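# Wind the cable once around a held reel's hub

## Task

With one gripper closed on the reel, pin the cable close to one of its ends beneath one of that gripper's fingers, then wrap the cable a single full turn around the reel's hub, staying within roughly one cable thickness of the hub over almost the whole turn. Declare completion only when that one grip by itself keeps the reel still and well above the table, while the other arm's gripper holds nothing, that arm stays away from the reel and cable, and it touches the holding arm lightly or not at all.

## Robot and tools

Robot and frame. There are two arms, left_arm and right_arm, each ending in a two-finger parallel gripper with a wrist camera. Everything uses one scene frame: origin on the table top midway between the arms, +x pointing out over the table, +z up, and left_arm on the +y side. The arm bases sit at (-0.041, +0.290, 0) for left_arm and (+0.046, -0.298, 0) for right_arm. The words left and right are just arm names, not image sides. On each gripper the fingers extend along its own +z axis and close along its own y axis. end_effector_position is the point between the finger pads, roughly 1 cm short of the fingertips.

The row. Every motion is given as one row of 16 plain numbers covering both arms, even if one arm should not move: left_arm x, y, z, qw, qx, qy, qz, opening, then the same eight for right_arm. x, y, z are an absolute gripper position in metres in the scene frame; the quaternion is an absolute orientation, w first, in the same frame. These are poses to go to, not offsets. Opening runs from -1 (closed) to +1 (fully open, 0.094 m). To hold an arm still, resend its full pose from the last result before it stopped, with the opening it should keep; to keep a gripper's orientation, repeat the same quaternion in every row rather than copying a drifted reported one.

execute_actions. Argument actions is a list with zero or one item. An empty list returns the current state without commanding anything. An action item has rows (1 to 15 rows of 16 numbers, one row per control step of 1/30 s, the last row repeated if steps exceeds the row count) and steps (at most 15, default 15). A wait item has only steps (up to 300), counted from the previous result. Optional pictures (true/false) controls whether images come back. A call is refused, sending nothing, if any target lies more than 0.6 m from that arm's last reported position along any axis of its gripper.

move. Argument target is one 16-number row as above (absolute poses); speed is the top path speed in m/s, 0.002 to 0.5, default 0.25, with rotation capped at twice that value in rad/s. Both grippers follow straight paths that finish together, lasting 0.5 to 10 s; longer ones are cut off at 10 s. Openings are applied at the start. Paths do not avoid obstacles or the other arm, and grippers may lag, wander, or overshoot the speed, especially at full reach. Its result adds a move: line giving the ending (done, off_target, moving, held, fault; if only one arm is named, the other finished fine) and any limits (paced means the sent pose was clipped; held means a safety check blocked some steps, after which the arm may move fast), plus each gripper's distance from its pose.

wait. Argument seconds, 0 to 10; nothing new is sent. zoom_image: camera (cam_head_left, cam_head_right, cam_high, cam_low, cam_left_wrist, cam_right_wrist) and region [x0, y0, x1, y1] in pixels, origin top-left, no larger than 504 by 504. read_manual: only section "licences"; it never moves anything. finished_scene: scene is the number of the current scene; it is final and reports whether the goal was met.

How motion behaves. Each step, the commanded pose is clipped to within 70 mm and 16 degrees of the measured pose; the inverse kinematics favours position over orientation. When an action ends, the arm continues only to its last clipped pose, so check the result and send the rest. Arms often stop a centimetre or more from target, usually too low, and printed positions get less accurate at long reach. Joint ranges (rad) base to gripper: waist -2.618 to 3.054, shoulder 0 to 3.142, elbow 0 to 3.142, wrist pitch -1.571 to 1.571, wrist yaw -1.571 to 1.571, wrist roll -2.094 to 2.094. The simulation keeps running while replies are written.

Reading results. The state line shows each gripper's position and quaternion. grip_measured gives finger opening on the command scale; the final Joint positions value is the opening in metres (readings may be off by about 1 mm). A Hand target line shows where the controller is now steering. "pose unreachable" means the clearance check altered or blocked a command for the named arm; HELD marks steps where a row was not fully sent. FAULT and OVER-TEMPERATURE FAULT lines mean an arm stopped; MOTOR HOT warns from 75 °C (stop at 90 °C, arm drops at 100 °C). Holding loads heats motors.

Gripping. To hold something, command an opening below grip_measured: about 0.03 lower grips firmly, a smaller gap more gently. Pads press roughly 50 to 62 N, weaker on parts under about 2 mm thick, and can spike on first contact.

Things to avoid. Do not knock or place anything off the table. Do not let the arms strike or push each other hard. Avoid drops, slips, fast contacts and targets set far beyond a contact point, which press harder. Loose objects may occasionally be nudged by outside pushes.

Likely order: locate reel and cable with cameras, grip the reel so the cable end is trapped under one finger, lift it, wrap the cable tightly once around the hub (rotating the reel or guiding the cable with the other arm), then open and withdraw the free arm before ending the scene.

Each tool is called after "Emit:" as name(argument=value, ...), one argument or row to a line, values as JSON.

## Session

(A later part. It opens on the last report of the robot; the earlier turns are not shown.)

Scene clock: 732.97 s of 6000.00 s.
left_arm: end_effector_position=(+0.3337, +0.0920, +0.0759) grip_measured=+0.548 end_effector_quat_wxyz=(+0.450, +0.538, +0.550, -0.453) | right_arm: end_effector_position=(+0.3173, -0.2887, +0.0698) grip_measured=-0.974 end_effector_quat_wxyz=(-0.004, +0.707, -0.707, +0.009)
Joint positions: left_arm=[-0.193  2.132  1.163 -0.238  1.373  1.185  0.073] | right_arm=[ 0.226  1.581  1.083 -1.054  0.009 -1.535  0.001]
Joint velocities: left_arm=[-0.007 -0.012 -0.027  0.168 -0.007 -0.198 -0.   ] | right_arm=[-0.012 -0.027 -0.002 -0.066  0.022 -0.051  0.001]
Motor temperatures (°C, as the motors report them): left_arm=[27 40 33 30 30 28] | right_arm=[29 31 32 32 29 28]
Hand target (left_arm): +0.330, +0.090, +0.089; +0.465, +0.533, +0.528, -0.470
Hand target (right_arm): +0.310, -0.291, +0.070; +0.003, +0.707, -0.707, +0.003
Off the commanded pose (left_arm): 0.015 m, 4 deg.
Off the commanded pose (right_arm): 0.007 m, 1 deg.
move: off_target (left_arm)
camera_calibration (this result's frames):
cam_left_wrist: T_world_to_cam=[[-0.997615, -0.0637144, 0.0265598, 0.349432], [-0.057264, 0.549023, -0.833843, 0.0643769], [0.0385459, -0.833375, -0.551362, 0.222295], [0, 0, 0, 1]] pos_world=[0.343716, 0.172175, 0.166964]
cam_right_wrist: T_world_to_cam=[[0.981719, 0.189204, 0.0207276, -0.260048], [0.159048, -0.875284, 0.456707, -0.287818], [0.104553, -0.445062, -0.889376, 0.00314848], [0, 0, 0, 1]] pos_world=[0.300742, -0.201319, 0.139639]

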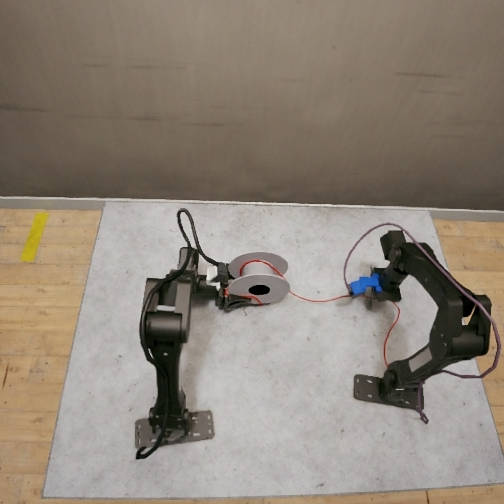

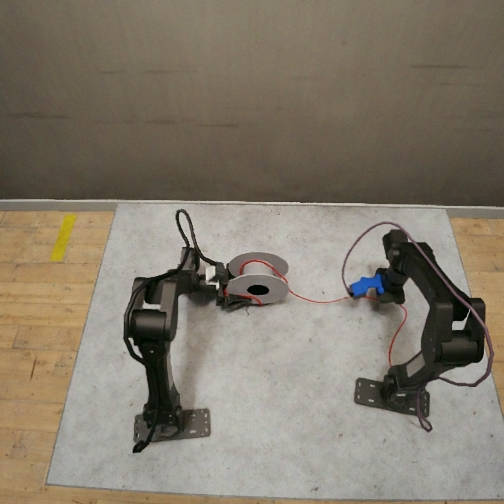

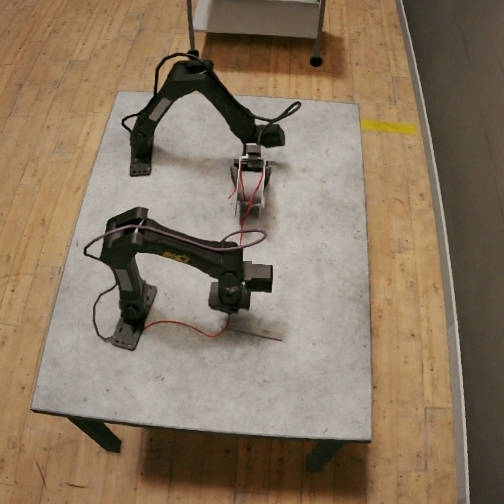

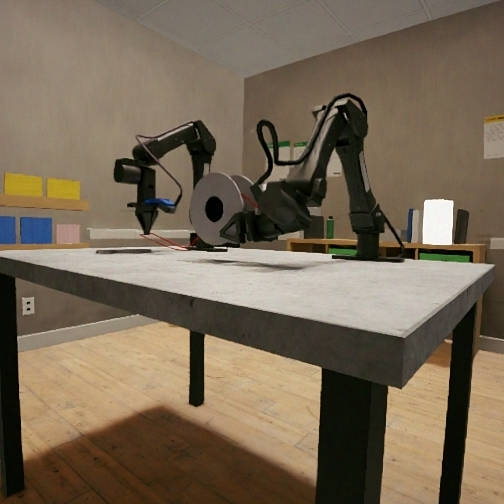

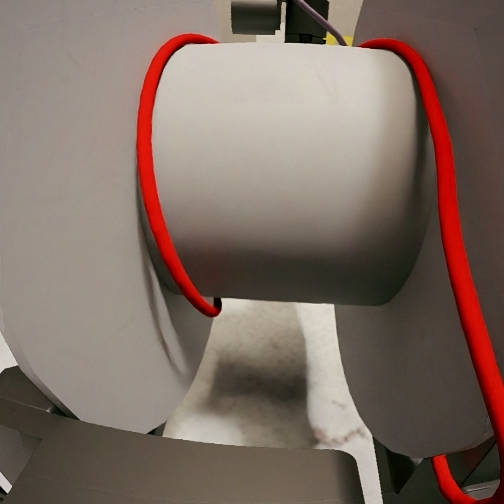

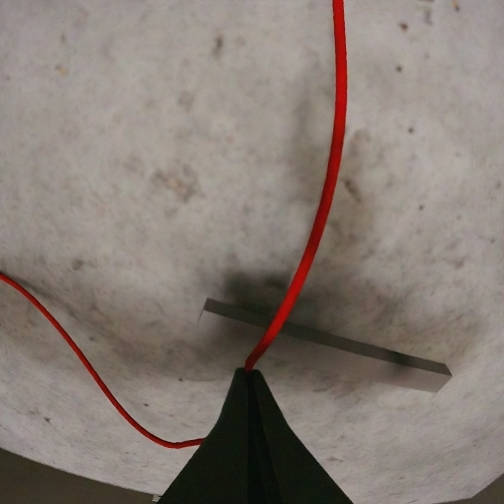

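Emit:
move(
  target=[0.33,0.09,0.058,0.354,0.612,0.612,-0.354,0.45,0.31,-0.29,0.07,0,-0.707,0.707,0,-1],
  speed=0.05,
)

Emit:
move(
  target=[0.33,0.09,0.058,0.354,0.612,0.612,-0.354,0.8,0.31,-0.29,0.07,0,-0.707,0.707,0,-1],
  speed=0.05,
)

Emit:
zoom_image(
  camera="cam_head_right",
  region=[200,250,320,350],
)

Scene clock: 740.67 s of 6000.00 s.
left_arm: end_effector_position=(+0.3262, +0.0930, +0.0469) grip_measured=+0.548 end_effector_quat_wxyz=(+0.354, +0.604, +0.617, -0.361) | right_arm: end_effector_position=(+0.3173, -0.2887, +0.0698) grip_measured=-0.974 end_effector_quat_wxyz=(-0.004, +0.708, -0.706, +0.009)
Joint positions: left_arm=[-0.245  2.083  1.226 -0.511  1.048  1.317  0.073] | right_arm=[ 0.226  1.581  1.083 -1.054  0.009 -1.536  0.001]
Joint velocities: left_arm=[ 0.017  0.012  0.002 -0.066  0.037  0.022  0.   ] | right_arm=[ 0.017  0.012 -0.012 -0.066 -0.007 -0.037 -0.001]
Motor temperatures (°C, as the motors report them): left_arm=[27 40 33 30 30 28] | right_arm=[29 31 32 32 29 28]
Hand target (left_arm): +0.330, +0.089, +0.058; +0.355, +0.611, +0.613, -0.354
Hand target (right_arm): +0.310, -0.290, +0.070; -0.000, +0.707, -0.707, +0.000
Off the commanded pose (left_arm): 0.012 m, 1 deg.
Off the commanded pose (right_arm): 0.007 m, 1 deg.
move: off_target (left_arm)
camera_calibration (this result's frames):
cam_left_wrist: T_world_to_cam=[[-0.997841, -0.0644359, 0.0127155, 0.343499], [-0.0586682, 0.787439, -0.613595, 0.00721585], [0.0295248, -0.613016, -0.789519, 0.200999], [0, 0, 0, 1]] pos_world=[0.337246, 0.139667, 0.158752]
cam_right_wrist: T_world_to_cam=[[0.98143, 0.190702, 0.0207101, -0.259523], [0.160389, -0.875027, 0.45673, -0.28817], [0.105221, -0.444927, -0.889364, 0.00297451], [0, 0, 0, 1]] pos_world=[0.30061, -0.201342, 0.139636]

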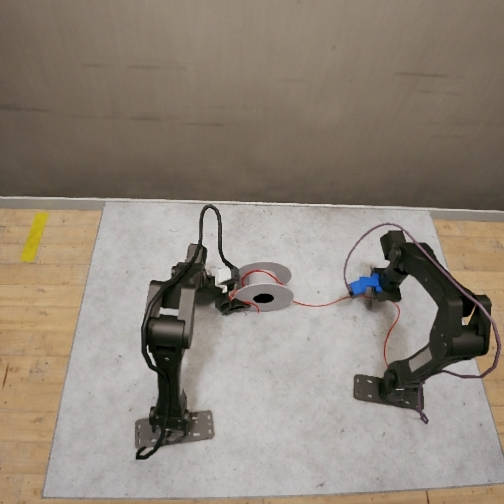

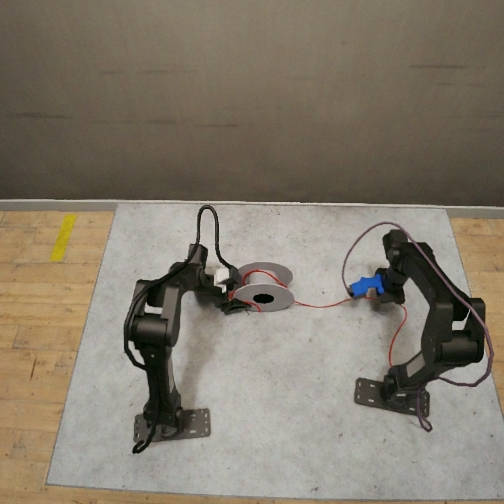

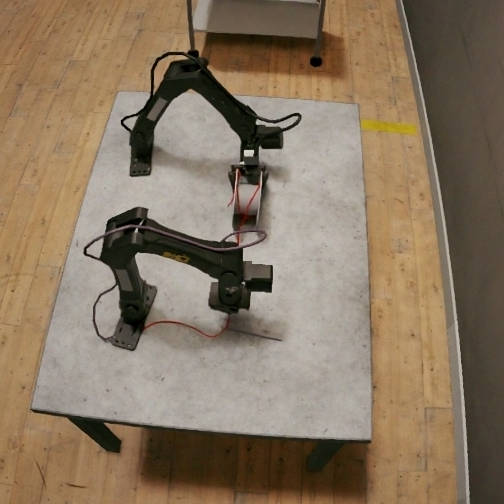

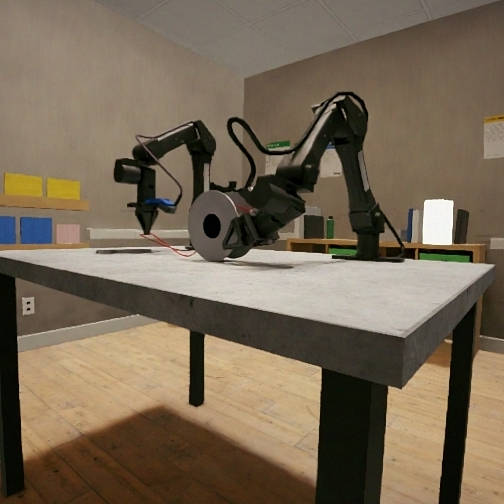

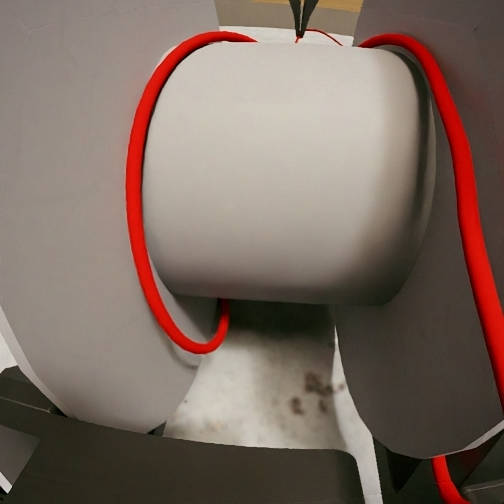

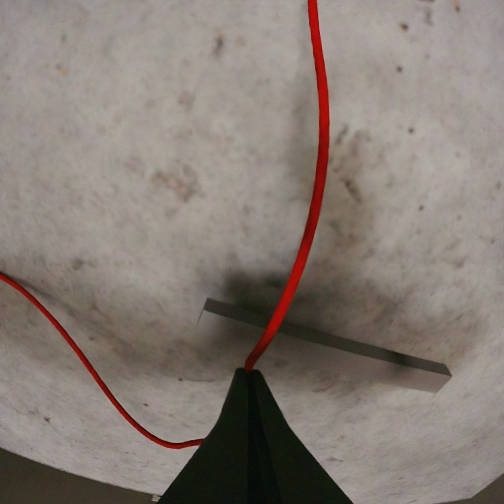

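Scene clock: 741.37 s of 6000.00 s.
left_arm: end_effector_position=(+0.3242, +0.0950, +0.0433) grip_measured=+0.797 end_effector_quat_wxyz=(+0.343, +0.604, +0.624, -0.358) | right_arm: end_effector_position=(+0.3173, -0.2887, +0.0698) grip_measured=-0.974 end_effector_quat_wxyz=(-0.004, +0.708, -0.706, +0.009)
Joint positions: left_arm=[-0.245  2.083  1.226 -0.529  1.028  1.318  0.084] | right_arm=[ 0.226  1.581  1.083 -1.054  0.009 -1.536  0.001]
Joint velocities: left_arm=[-0.007 -0.017  0.007 -0.11   0.007 -0.007  0.001] | right_arm=[-0.012  0.007  0.007  0.051 -0.095  0.007  0.001]
Motor temperatures (°C, as the motors report them): left_arm=[27 40 33 30 30 28] | right_arm=[29 31 32 32 29 28]
Hand target (left_arm): +0.330, +0.090, +0.058; +0.354, +0.612, +0.612, -0.354
Hand target (right_arm): +0.310, -0.290, +0.070; -0.000, +0.707, -0.707, +0.000
Off the commanded pose (left_arm): 0.017 m, 2 deg.
Off the commanded pose (right_arm): 0.007 m, 1 deg.
move: off_target (left_arm)
camera_calibration (this result's frames):
cam_left_wrist: T_world_to_cam=[[-0.997333, -0.0682831, 0.0257932, 0.34135], [-0.0701877, 0.800129, -0.595707, 0.00508628], [0.0200388, -0.595929, -0.802787, 0.201545], [0, 0, 0, 1]] pos_world=[0.336758, 0.139345, 0.156023]
cam_right_wrist: T_world_to_cam=[[0.98143, 0.190702, 0.0207101, -0.259523], [0.160389, -0.875027, 0.45673, -0.28817], [0.105221, -0.444927, -0.889364, 0.00297451], [0, 0, 0, 1]] pos_world=[0.30061, -0.201342, 0.139636]

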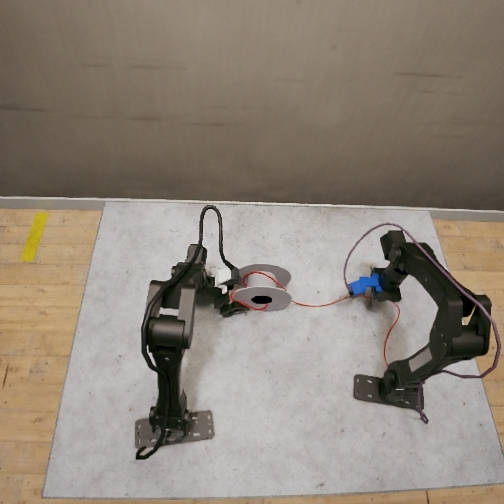

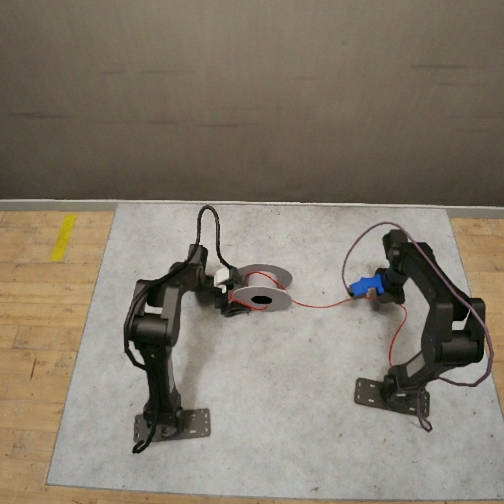

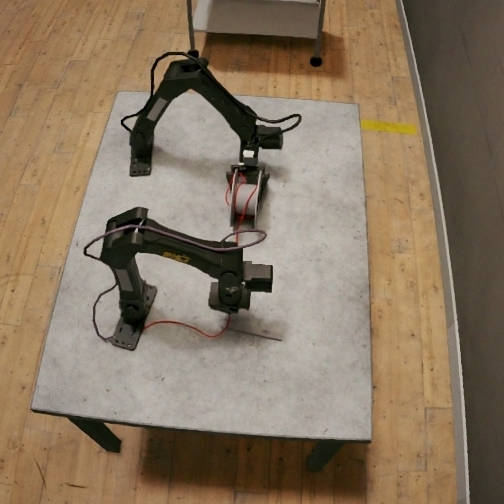

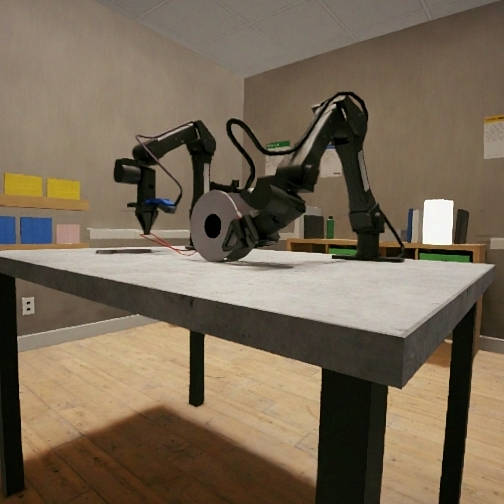

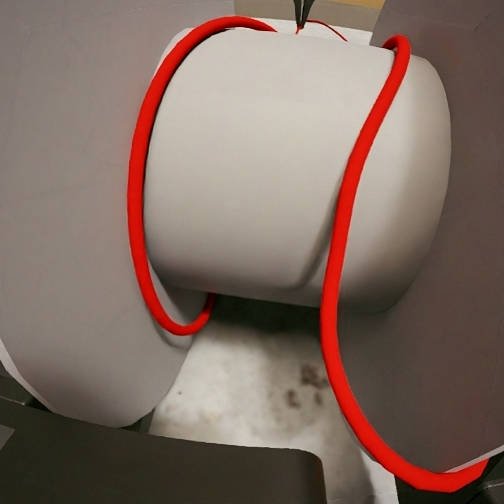

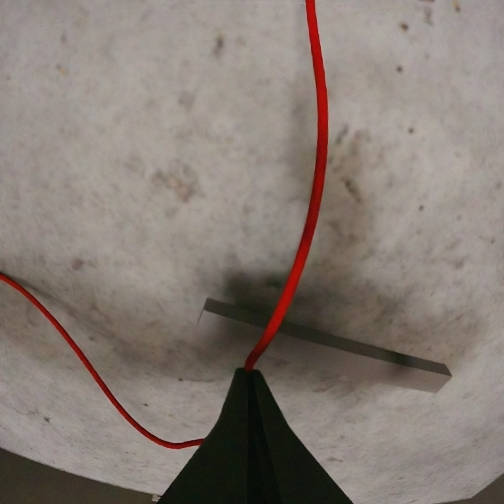

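Region (200, 250, 320, 350) of cam_head_right's 504x504 image, scaled by 4.200, with more detail than that image has.

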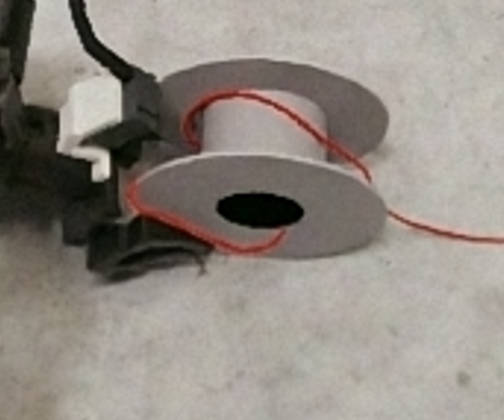

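Emit:
move(
  target=[0.325,0.09,0.078,0.354,0.612,0.612,-0.354,1,0.31,-0.29,0.07,0,-0.707,0.707,0,-1],
  speed=0.03,
)

Emit:
zoom_image(
  camera="cam_head_right",
  region=[200,250,320,350],
)

Scene clock: 746.83 s of 6000.00 s.
left_arm: end_effector_position=(+0.3188, +0.0963, +0.0583) grip_measured=+1.000 end_effector_quat_wxyz=(+0.339, +0.603, +0.627, -0.358) | right_arm: end_effector_position=(+0.3173, -0.2887, +0.0698) grip_measured=-0.974 end_effector_quat_wxyz=(-0.004, +0.708, -0.706, +0.009)
Joint positions: left_arm=[-0.245  2.034  1.226 -0.585  1.021  1.318  0.094] | right_arm=[ 0.226  1.581  1.083 -1.054  0.009 -1.537  0.001]
Joint velocities: left_arm=[ 0.002 -0.012 -0.002  0.066 -0.007 -0.051  0.   ] | right_arm=[-0.007  0.017 -0.022  0.037 -0.081 -0.037  0.001]
Motor temperatures (°C, as the motors report them): left_arm=[27 40 33 30 30 28] | right_arm=[29 31 32 31 29 28]
Hand target (left_arm): +0.324, +0.090, +0.078; +0.354, +0.612, +0.612, -0.354
Hand target (right_arm): +0.310, -0.290, +0.070; -0.000, +0.707, -0.707, +0.000
Off the commanded pose (left_arm): 0.022 m, 3 deg.
Off the commanded pose (right_arm): 0.007 m, 1 deg.
move: off_target (left_arm)
camera_calibration (this result's frames):
cam_left_wrist: T_world_to_cam=[[-0.997047, -0.0698171, 0.031983, 0.335343], [-0.0752399, 0.804748, -0.588829, 0.013332], [0.0153721, -0.589496, -0.807625, 0.215581], [0, 0, 0, 1]] pos_world=[0.332042, 0.139768, 0.171233]
cam_right_wrist: T_world_to_cam=[[0.981357, 0.191076, 0.0207058, -0.259391], [0.160724, -0.874963, 0.456736, -0.288259], [0.105388, -0.444893, -0.889361, 0.00293108], [0, 0, 0, 1]] pos_world=[0.300577, -0.201348, 0.139636]

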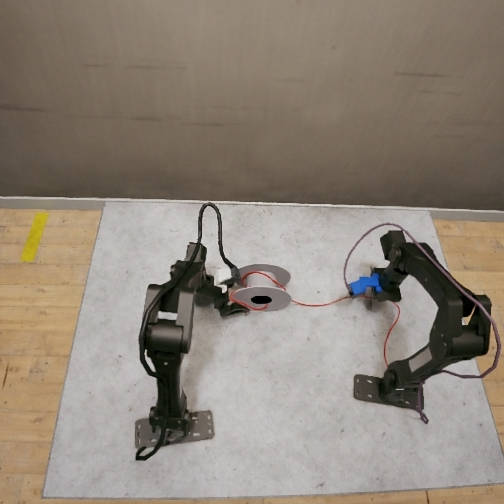

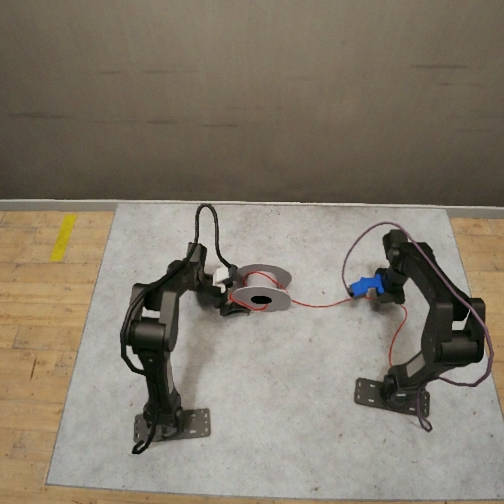

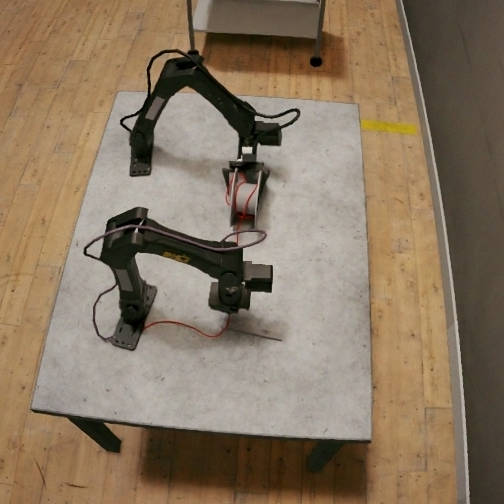

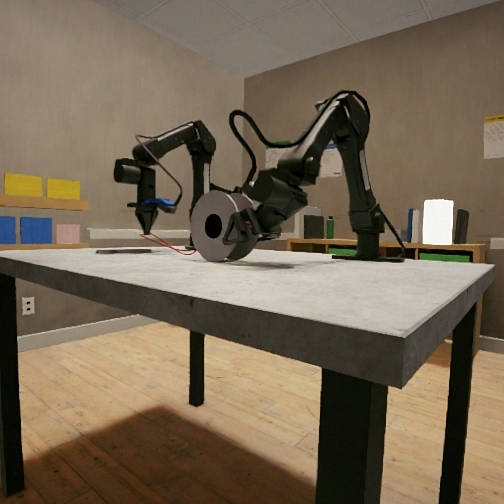

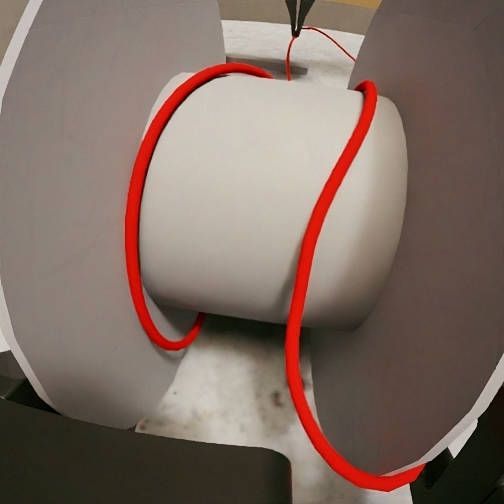

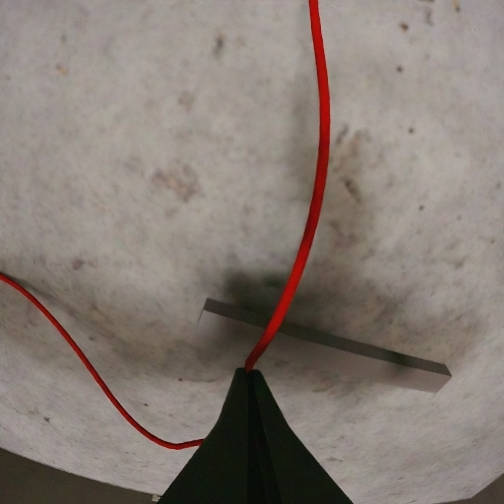

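Region (200, 250, 320, 350) of cam_head_right's 504x504 image, scaled by 4.200, with more detail than that image has.

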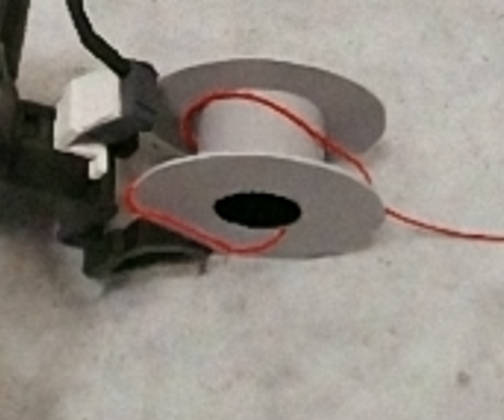

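Emit:
move(
  target=[0.332,0.09,0.078,0.354,0.612,0.612,-0.354,0.45,0.31,-0.29,0.07,0,-0.707,0.707,0,-1],
  speed=0.03,
)

Emit:
zoom_image(
  camera="cam_head_right",
  region=[200,250,320,350],
)

Scene clock: 752.17 s of 6000.00 s.
left_arm: end_effector_position=(+0.3261, +0.0994, +0.0599) grip_measured=+0.534 end_effector_quat_wxyz=(+0.333, +0.611, +0.632, -0.340) | right_arm: end_effector_position=(+0.3173, -0.2887, +0.0698) grip_measured=-0.974 end_effector_quat_wxyz=(-0.004, +0.708, -0.706, +0.009)
Joint positions: left_arm=[-0.245  2.034  1.26  -0.611  0.981  1.322  0.072] | right_arm=[ 0.226  1.581  1.083 -1.054  0.009 -1.537  0.001]
Joint velocities: left_arm=[-0.007 -0.017  0.002 -0.022 -0.007 -0.051 -0.   ] | right_arm=[-0.017  0.002 -0.002 -0.066  0.007  0.037 -0.001]
Motor temperatures (°C, as the motors report them): left_arm=[27 40 33 30 30 28] | right_arm=[29 32 31 31 29 28]
Hand target (left_arm): +0.331, +0.090, +0.078; +0.354, +0.612, +0.612, -0.353
Hand target (right_arm): +0.310, -0.290, +0.070; -0.000, +0.707, -0.707, +0.000
Off the commanded pose (left_arm): 0.021 m, 4 deg.
Off the commanded pose (right_arm): 0.007 m, 1 deg.
move: off_target (left_arm)
camera_calibration (this result's frames):
cam_left_wrist: T_world_to_cam=[[-0.997045, -0.0756735, 0.0132004, 0.344467], [-0.0701141, 0.826315, -0.558827, 0.00678257], [0.0313807, -0.558102, -0.829179, 0.211522], [0, 0, 0, 1]] pos_world=[0.337287, 0.138513, 0.174633]
cam_right_wrist: T_world_to_cam=[[0.981357, 0.191076, 0.0207058, -0.259391], [0.160724, -0.874963, 0.456736, -0.288259], [0.105388, -0.444893, -0.889361, 0.00293108], [0, 0, 0, 1]] pos_world=[0.300577, -0.201348, 0.139636]

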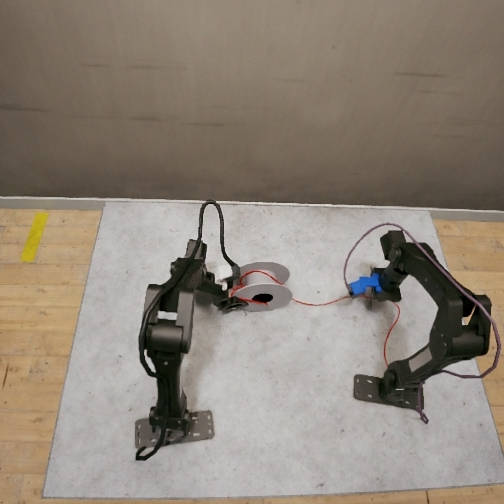

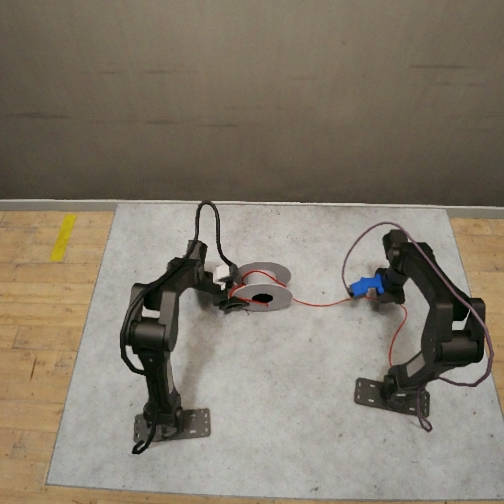

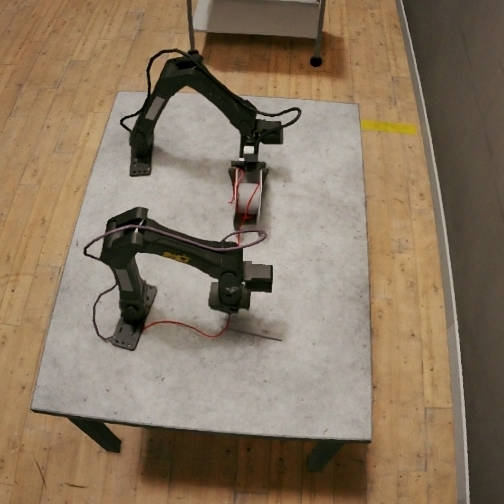

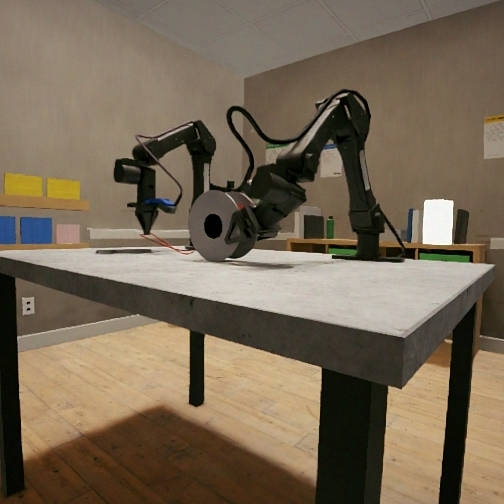

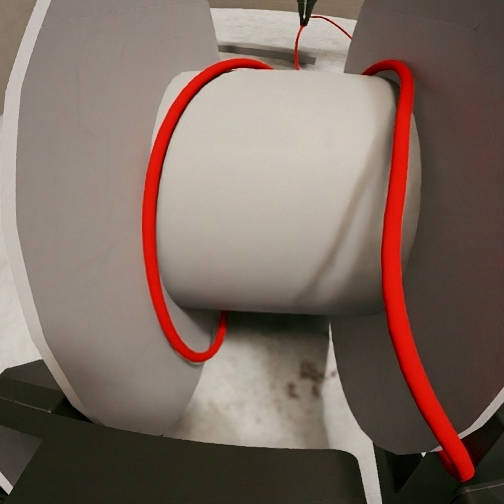

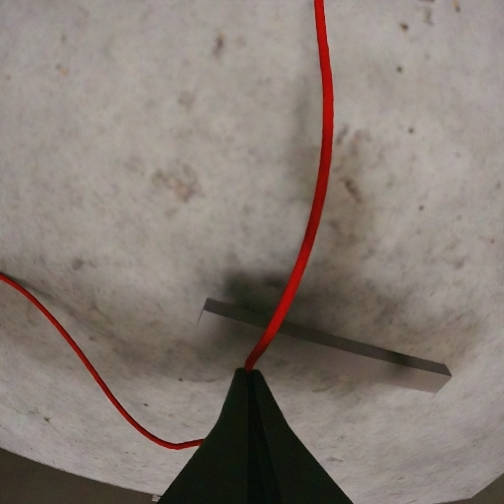

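Region (200, 250, 320, 350) of cam_head_right's 504x504 image, scaled by 4.200, with more detail than that image has.

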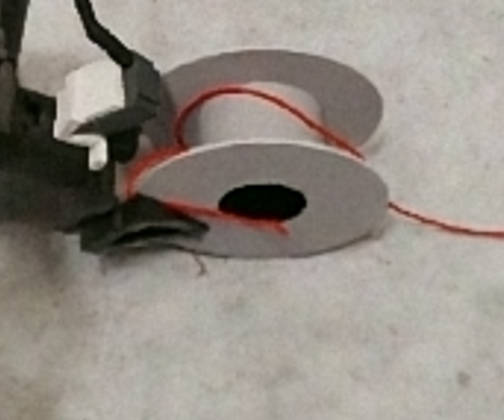

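Emit:
move(
  target=[0.322,0.095,0.078,0.354,0.612,0.612,-0.354,1,0.31,-0.29,0.07,0,-0.707,0.707,0,-1],
  speed=0.02,
)

Emit:
move(
  target=[0.322,0.10,0.103,0.354,0.612,0.612,-0.354,1,0.31,-0.29,0.07,0,-0.707,0.707,0,-1],
  speed=0.03,
)

Emit:
zoom_image(
  camera="cam_head_right",
  region=[200,250,320,350],
)

Scene clock: 758.33 s of 6000.00 s.
left_arm: end_effector_position=(+0.3245, +0.0961, +0.0652) grip_measured=+1.000 end_effector_quat_wxyz=(+0.344, +0.612, +0.620, -0.350) | right_arm: end_effector_position=(+0.3173, -0.2887, +0.0698) grip_measured=-0.974 end_effector_quat_wxyz=(-0.004, +0.708, -0.706, +0.009)
Joint positions: left_arm=[-0.245  2.034  1.26  -0.613  1.017  1.34   0.094] | right_arm=[ 0.226  1.581  1.083 -1.054  0.009 -1.537  0.001]
Joint velocities: left_arm=[ 0.007 -0.012 -0.007  0.037  0.11   0.022  0.   ] | right_arm=[-0.007 -0.002  0.022  0.007  0.051  0.022  0.001]
Motor temperatures (°C, as the motors report them): left_arm=[27 39 33 30 30 28] | right_arm=[29 32 31 31 29 28]
Hand target (left_arm): +0.322, +0.095, +0.078; +0.354, +0.612, +0.612, -0.354
Hand target (right_arm): +0.310, -0.290, +0.070; -0.000, +0.707, -0.707, +0.000
Off the commanded pose (left_arm): 0.013 m, 1 deg.
Off the commanded pose (right_arm): 0.007 m, 1 deg.
move: off_target (left_arm)
camera_calibration (this result's frames):
cam_left_wrist: T_world_to_cam=[[-0.998239, -0.0590458, 0.00563601, 0.341856], [-0.0510738, 0.807351, -0.587857, 0.00990749], [0.0301603, -0.58711, -0.808945, 0.216002], [0, 0, 0, 1]] pos_world=[0.335246, 0.139003, 0.178631]
cam_right_wrist: T_world_to_cam=[[0.981357, 0.191076, 0.0207058, -0.259391], [0.160724, -0.874963, 0.456736, -0.288259], [0.105388, -0.444893, -0.889361, 0.00293108], [0, 0, 0, 1]] pos_world=[0.300577, -0.201348, 0.139636]

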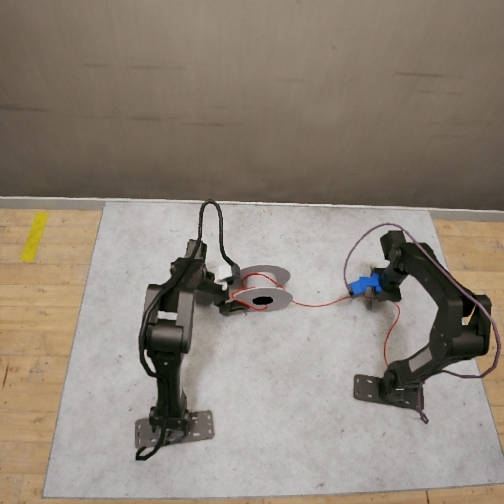

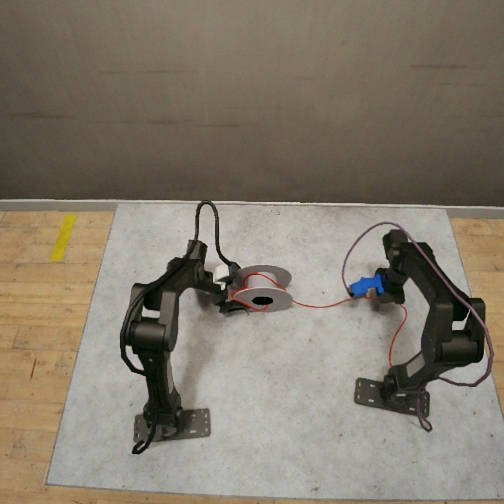

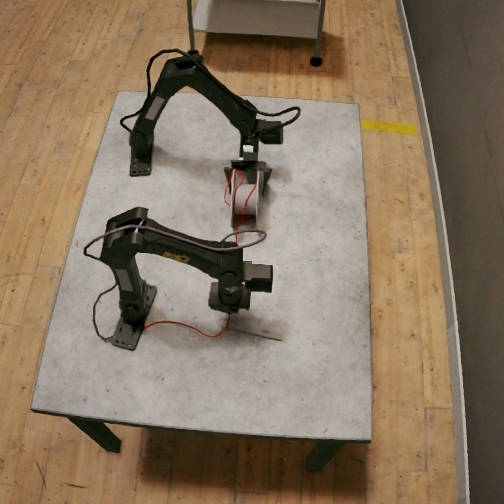

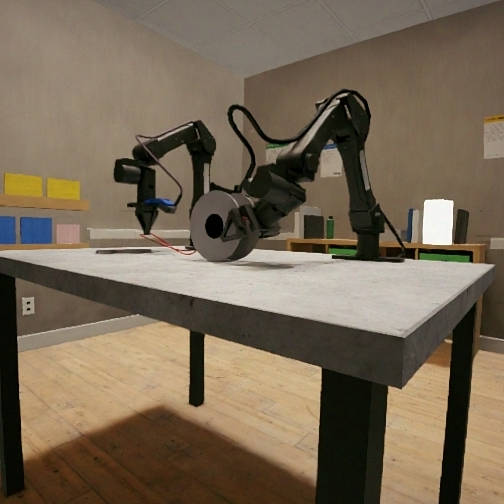

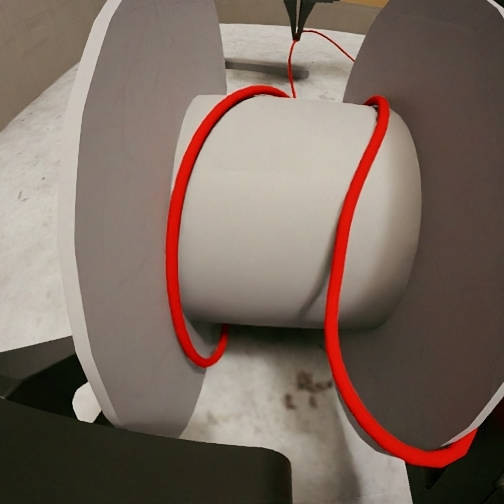

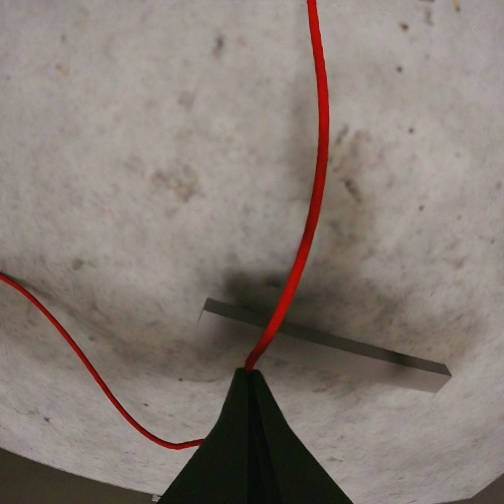

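Scene clock: 759.93 s of 6000.00 s.
left_arm: end_effector_position=(+0.3157, +0.0989, +0.0848) grip_measured=+1.000 end_effector_quat_wxyz=(+0.336, +0.611, +0.621, -0.358) | right_arm: end_effector_position=(+0.3173, -0.2887, +0.0698) grip_measured=-0.974 end_effector_quat_wxyz=(-0.004, +0.708, -0.706, +0.009)
Joint positions: left_arm=[-0.24   1.987  1.28  -0.722  1.02   1.365  0.094] | right_arm=[ 0.226  1.581  1.083 -1.054  0.009 -1.537  0.001]
Joint velocities: left_arm=[-0.002 -0.002  0.007 -0.007  0.066  0.037  0.   ] | right_arm=[ 0.012 -0.022  0.012  0.007  0.007  0.022 -0.   ]
Motor temperatures (°C, as the motors report them): left_arm=[27 39 33 30 30 28] | right_arm=[29 32 31 31 29 28]
Hand target (left_arm): +0.322, +0.100, +0.103; +0.354, +0.612, +0.612, -0.354
Hand target (right_arm): +0.310, -0.290, +0.070; -0.000, +0.707, -0.707, +0.000
Off the commanded pose (left_arm): 0.019 m, 2 deg.
Off the commanded pose (right_arm): 0.007 m, 1 deg.
move: off_target (left_arm)
camera_calibration (this result's frames):
cam_left_wrist: T_world_to_cam=[[-0.99831, -0.0515975, 0.026733, 0.330595], [-0.0574691, 0.80839, -0.585836, 0.0203747], [0.00861697, -0.586382, -0.809989, 0.24057], [0, 0, 0, 1]] pos_world=[0.329134, 0.141653, 0.197958]
cam_right_wrist: T_world_to_cam=[[0.981357, 0.191076, 0.0207058, -0.259391], [0.160724, -0.874963, 0.456736, -0.288259], [0.105388, -0.444893, -0.889361, 0.00293108], [0, 0, 0, 1]] pos_world=[0.300577, -0.201348, 0.139636]

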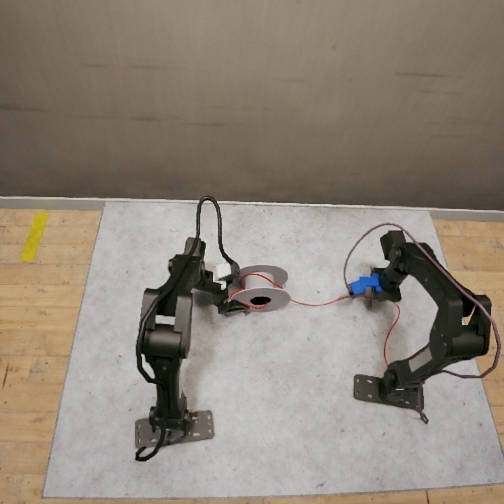

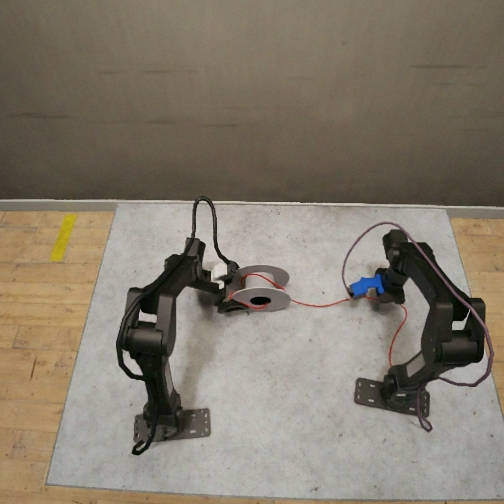

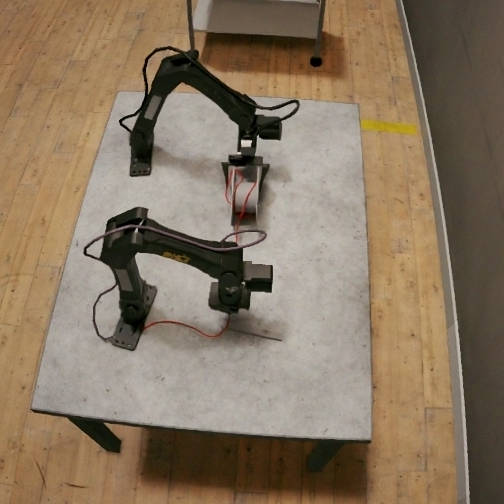

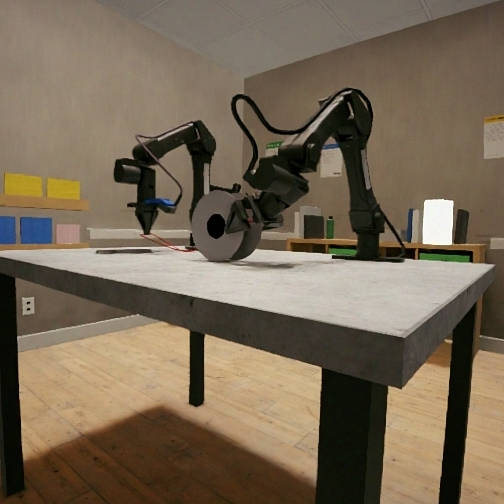

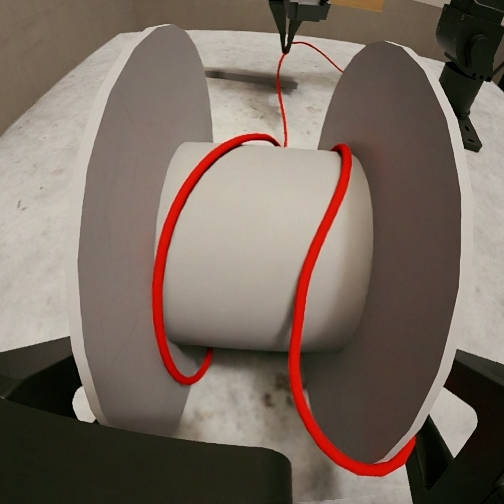

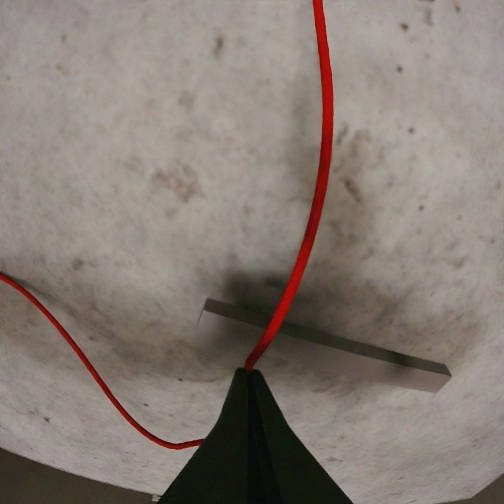

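Region (200, 250, 320, 350) of cam_head_right's 504x504 image, scaled by 4.200, with more detail than that image has.

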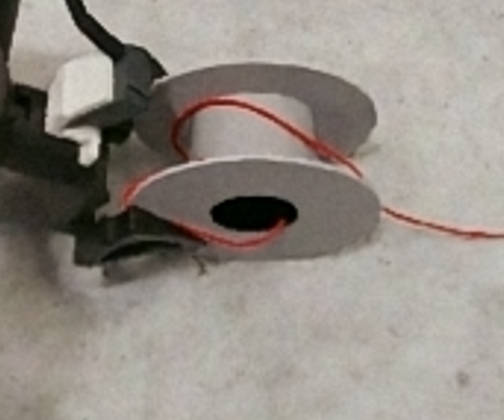

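Cable appears inside now; close.

Emit:
move(
  target=[0.322,0.10,0.103,0.354,0.612,0.612,-0.354,0.45,0.31,-0.29,0.07,0,-0.707,0.707,0,-1],
)

Emit:
zoom_image(
  camera="cam_head_right",
  region=[200,250,320,350],
)

Scene clock: 763.57 s of 6000.00 s.
left_arm: end_effector_position=(+0.3164, +0.0992, +0.0843) grip_measured=+0.567 end_effector_quat_wxyz=(+0.338, +0.614, +0.619, -0.354) | right_arm: end_effector_position=(+0.3173, -0.2887, +0.0698) grip_measured=-0.974 end_effector_quat_wxyz=(-0.004, +0.708, -0.706, +0.009)
Joint positions: left_arm=[-0.24   1.987  1.28  -0.718  1.017  1.372  0.074] | right_arm=[ 0.226  1.581  1.083 -1.054  0.009 -1.537  0.001]
Joint velocities: left_arm=[-0.002 -0.012 -0.012 -0.022  0.037 -0.095 -0.   ] | right_arm=[-0.022 -0.032 -0.012 -0.022 -0.037 -0.022 -0.   ]
Motor temperatures (°C, as the motors report them): left_arm=[27 40 33 30 30 28] | right_arm=[29 32 31 31 29 28]
Hand target (left_arm): +0.322, +0.100, +0.103; +0.354, +0.612, +0.612, -0.354
Hand target (right_arm): +0.310, -0.290, +0.070; -0.000, +0.707, -0.707, +0.000
Off the commanded pose (left_arm): 0.019 m, 2 deg.
Off the commanded pose (right_arm): 0.007 m, 1 deg.
move: off_target (left_arm)
camera_calibration (this result's frames):
cam_left_wrist: T_world_to_cam=[[-0.998717, -0.0481923, 0.0155495, 0.332137], [-0.0481908, 0.810199, -0.584171, 0.0167282], [0.0155544, -0.58417, -0.811482, 0.238076], [0, 0, 0, 1]] pos_world=[0.328814, 0.14153, 0.197802]
cam_right_wrist: T_world_to_cam=[[0.981357, 0.191076, 0.0207058, -0.259391], [0.160724, -0.874963, 0.456736, -0.288259], [0.105388, -0.444893, -0.889361, 0.00293108], [0, 0, 0, 1]] pos_world=[0.300577, -0.201348, 0.139636]

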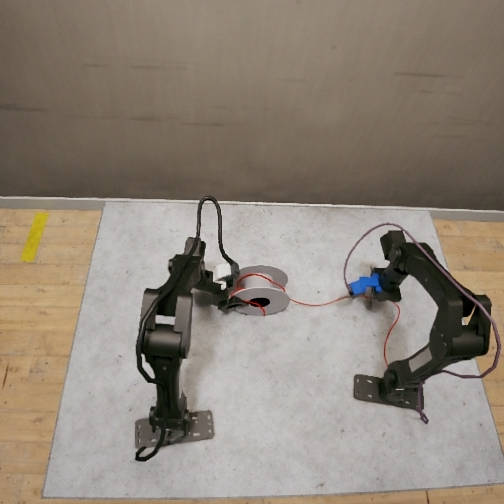

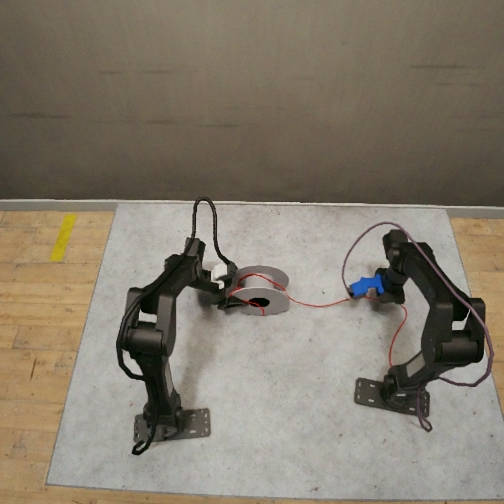

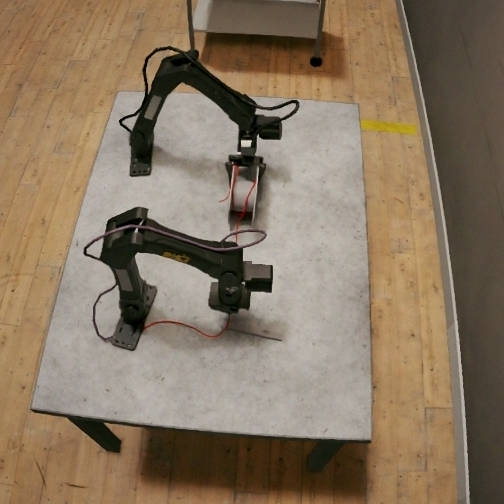

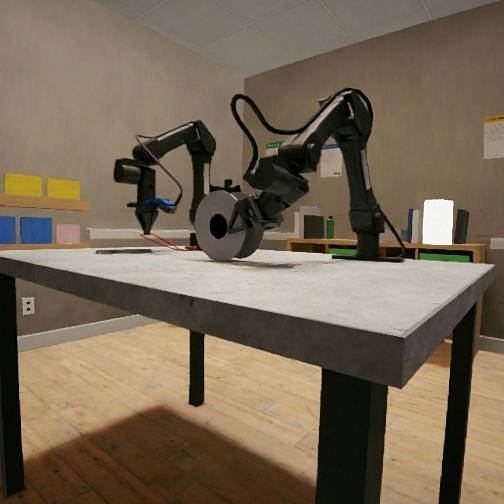

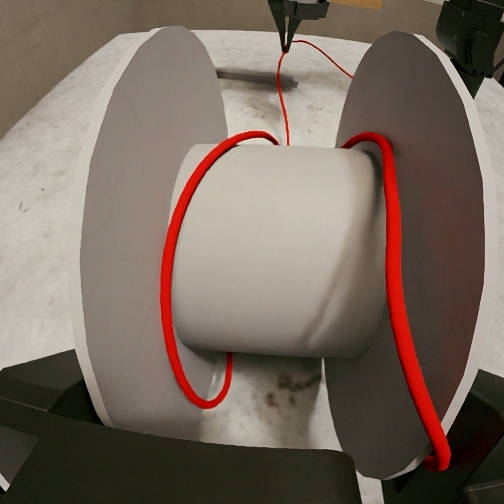

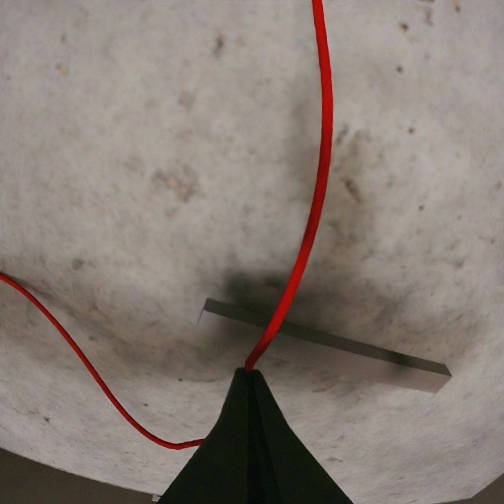

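Region (200, 250, 320, 350) of cam_head_right's 504x504 image, scaled by 4.200, with more detail than that image has.

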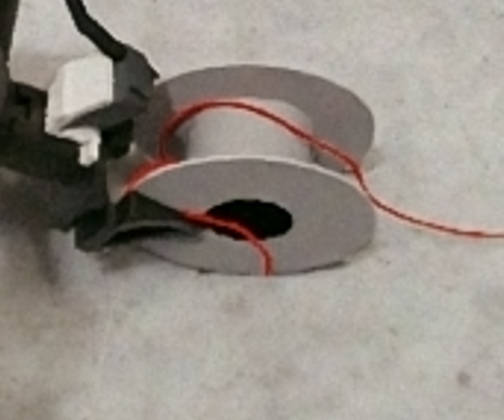

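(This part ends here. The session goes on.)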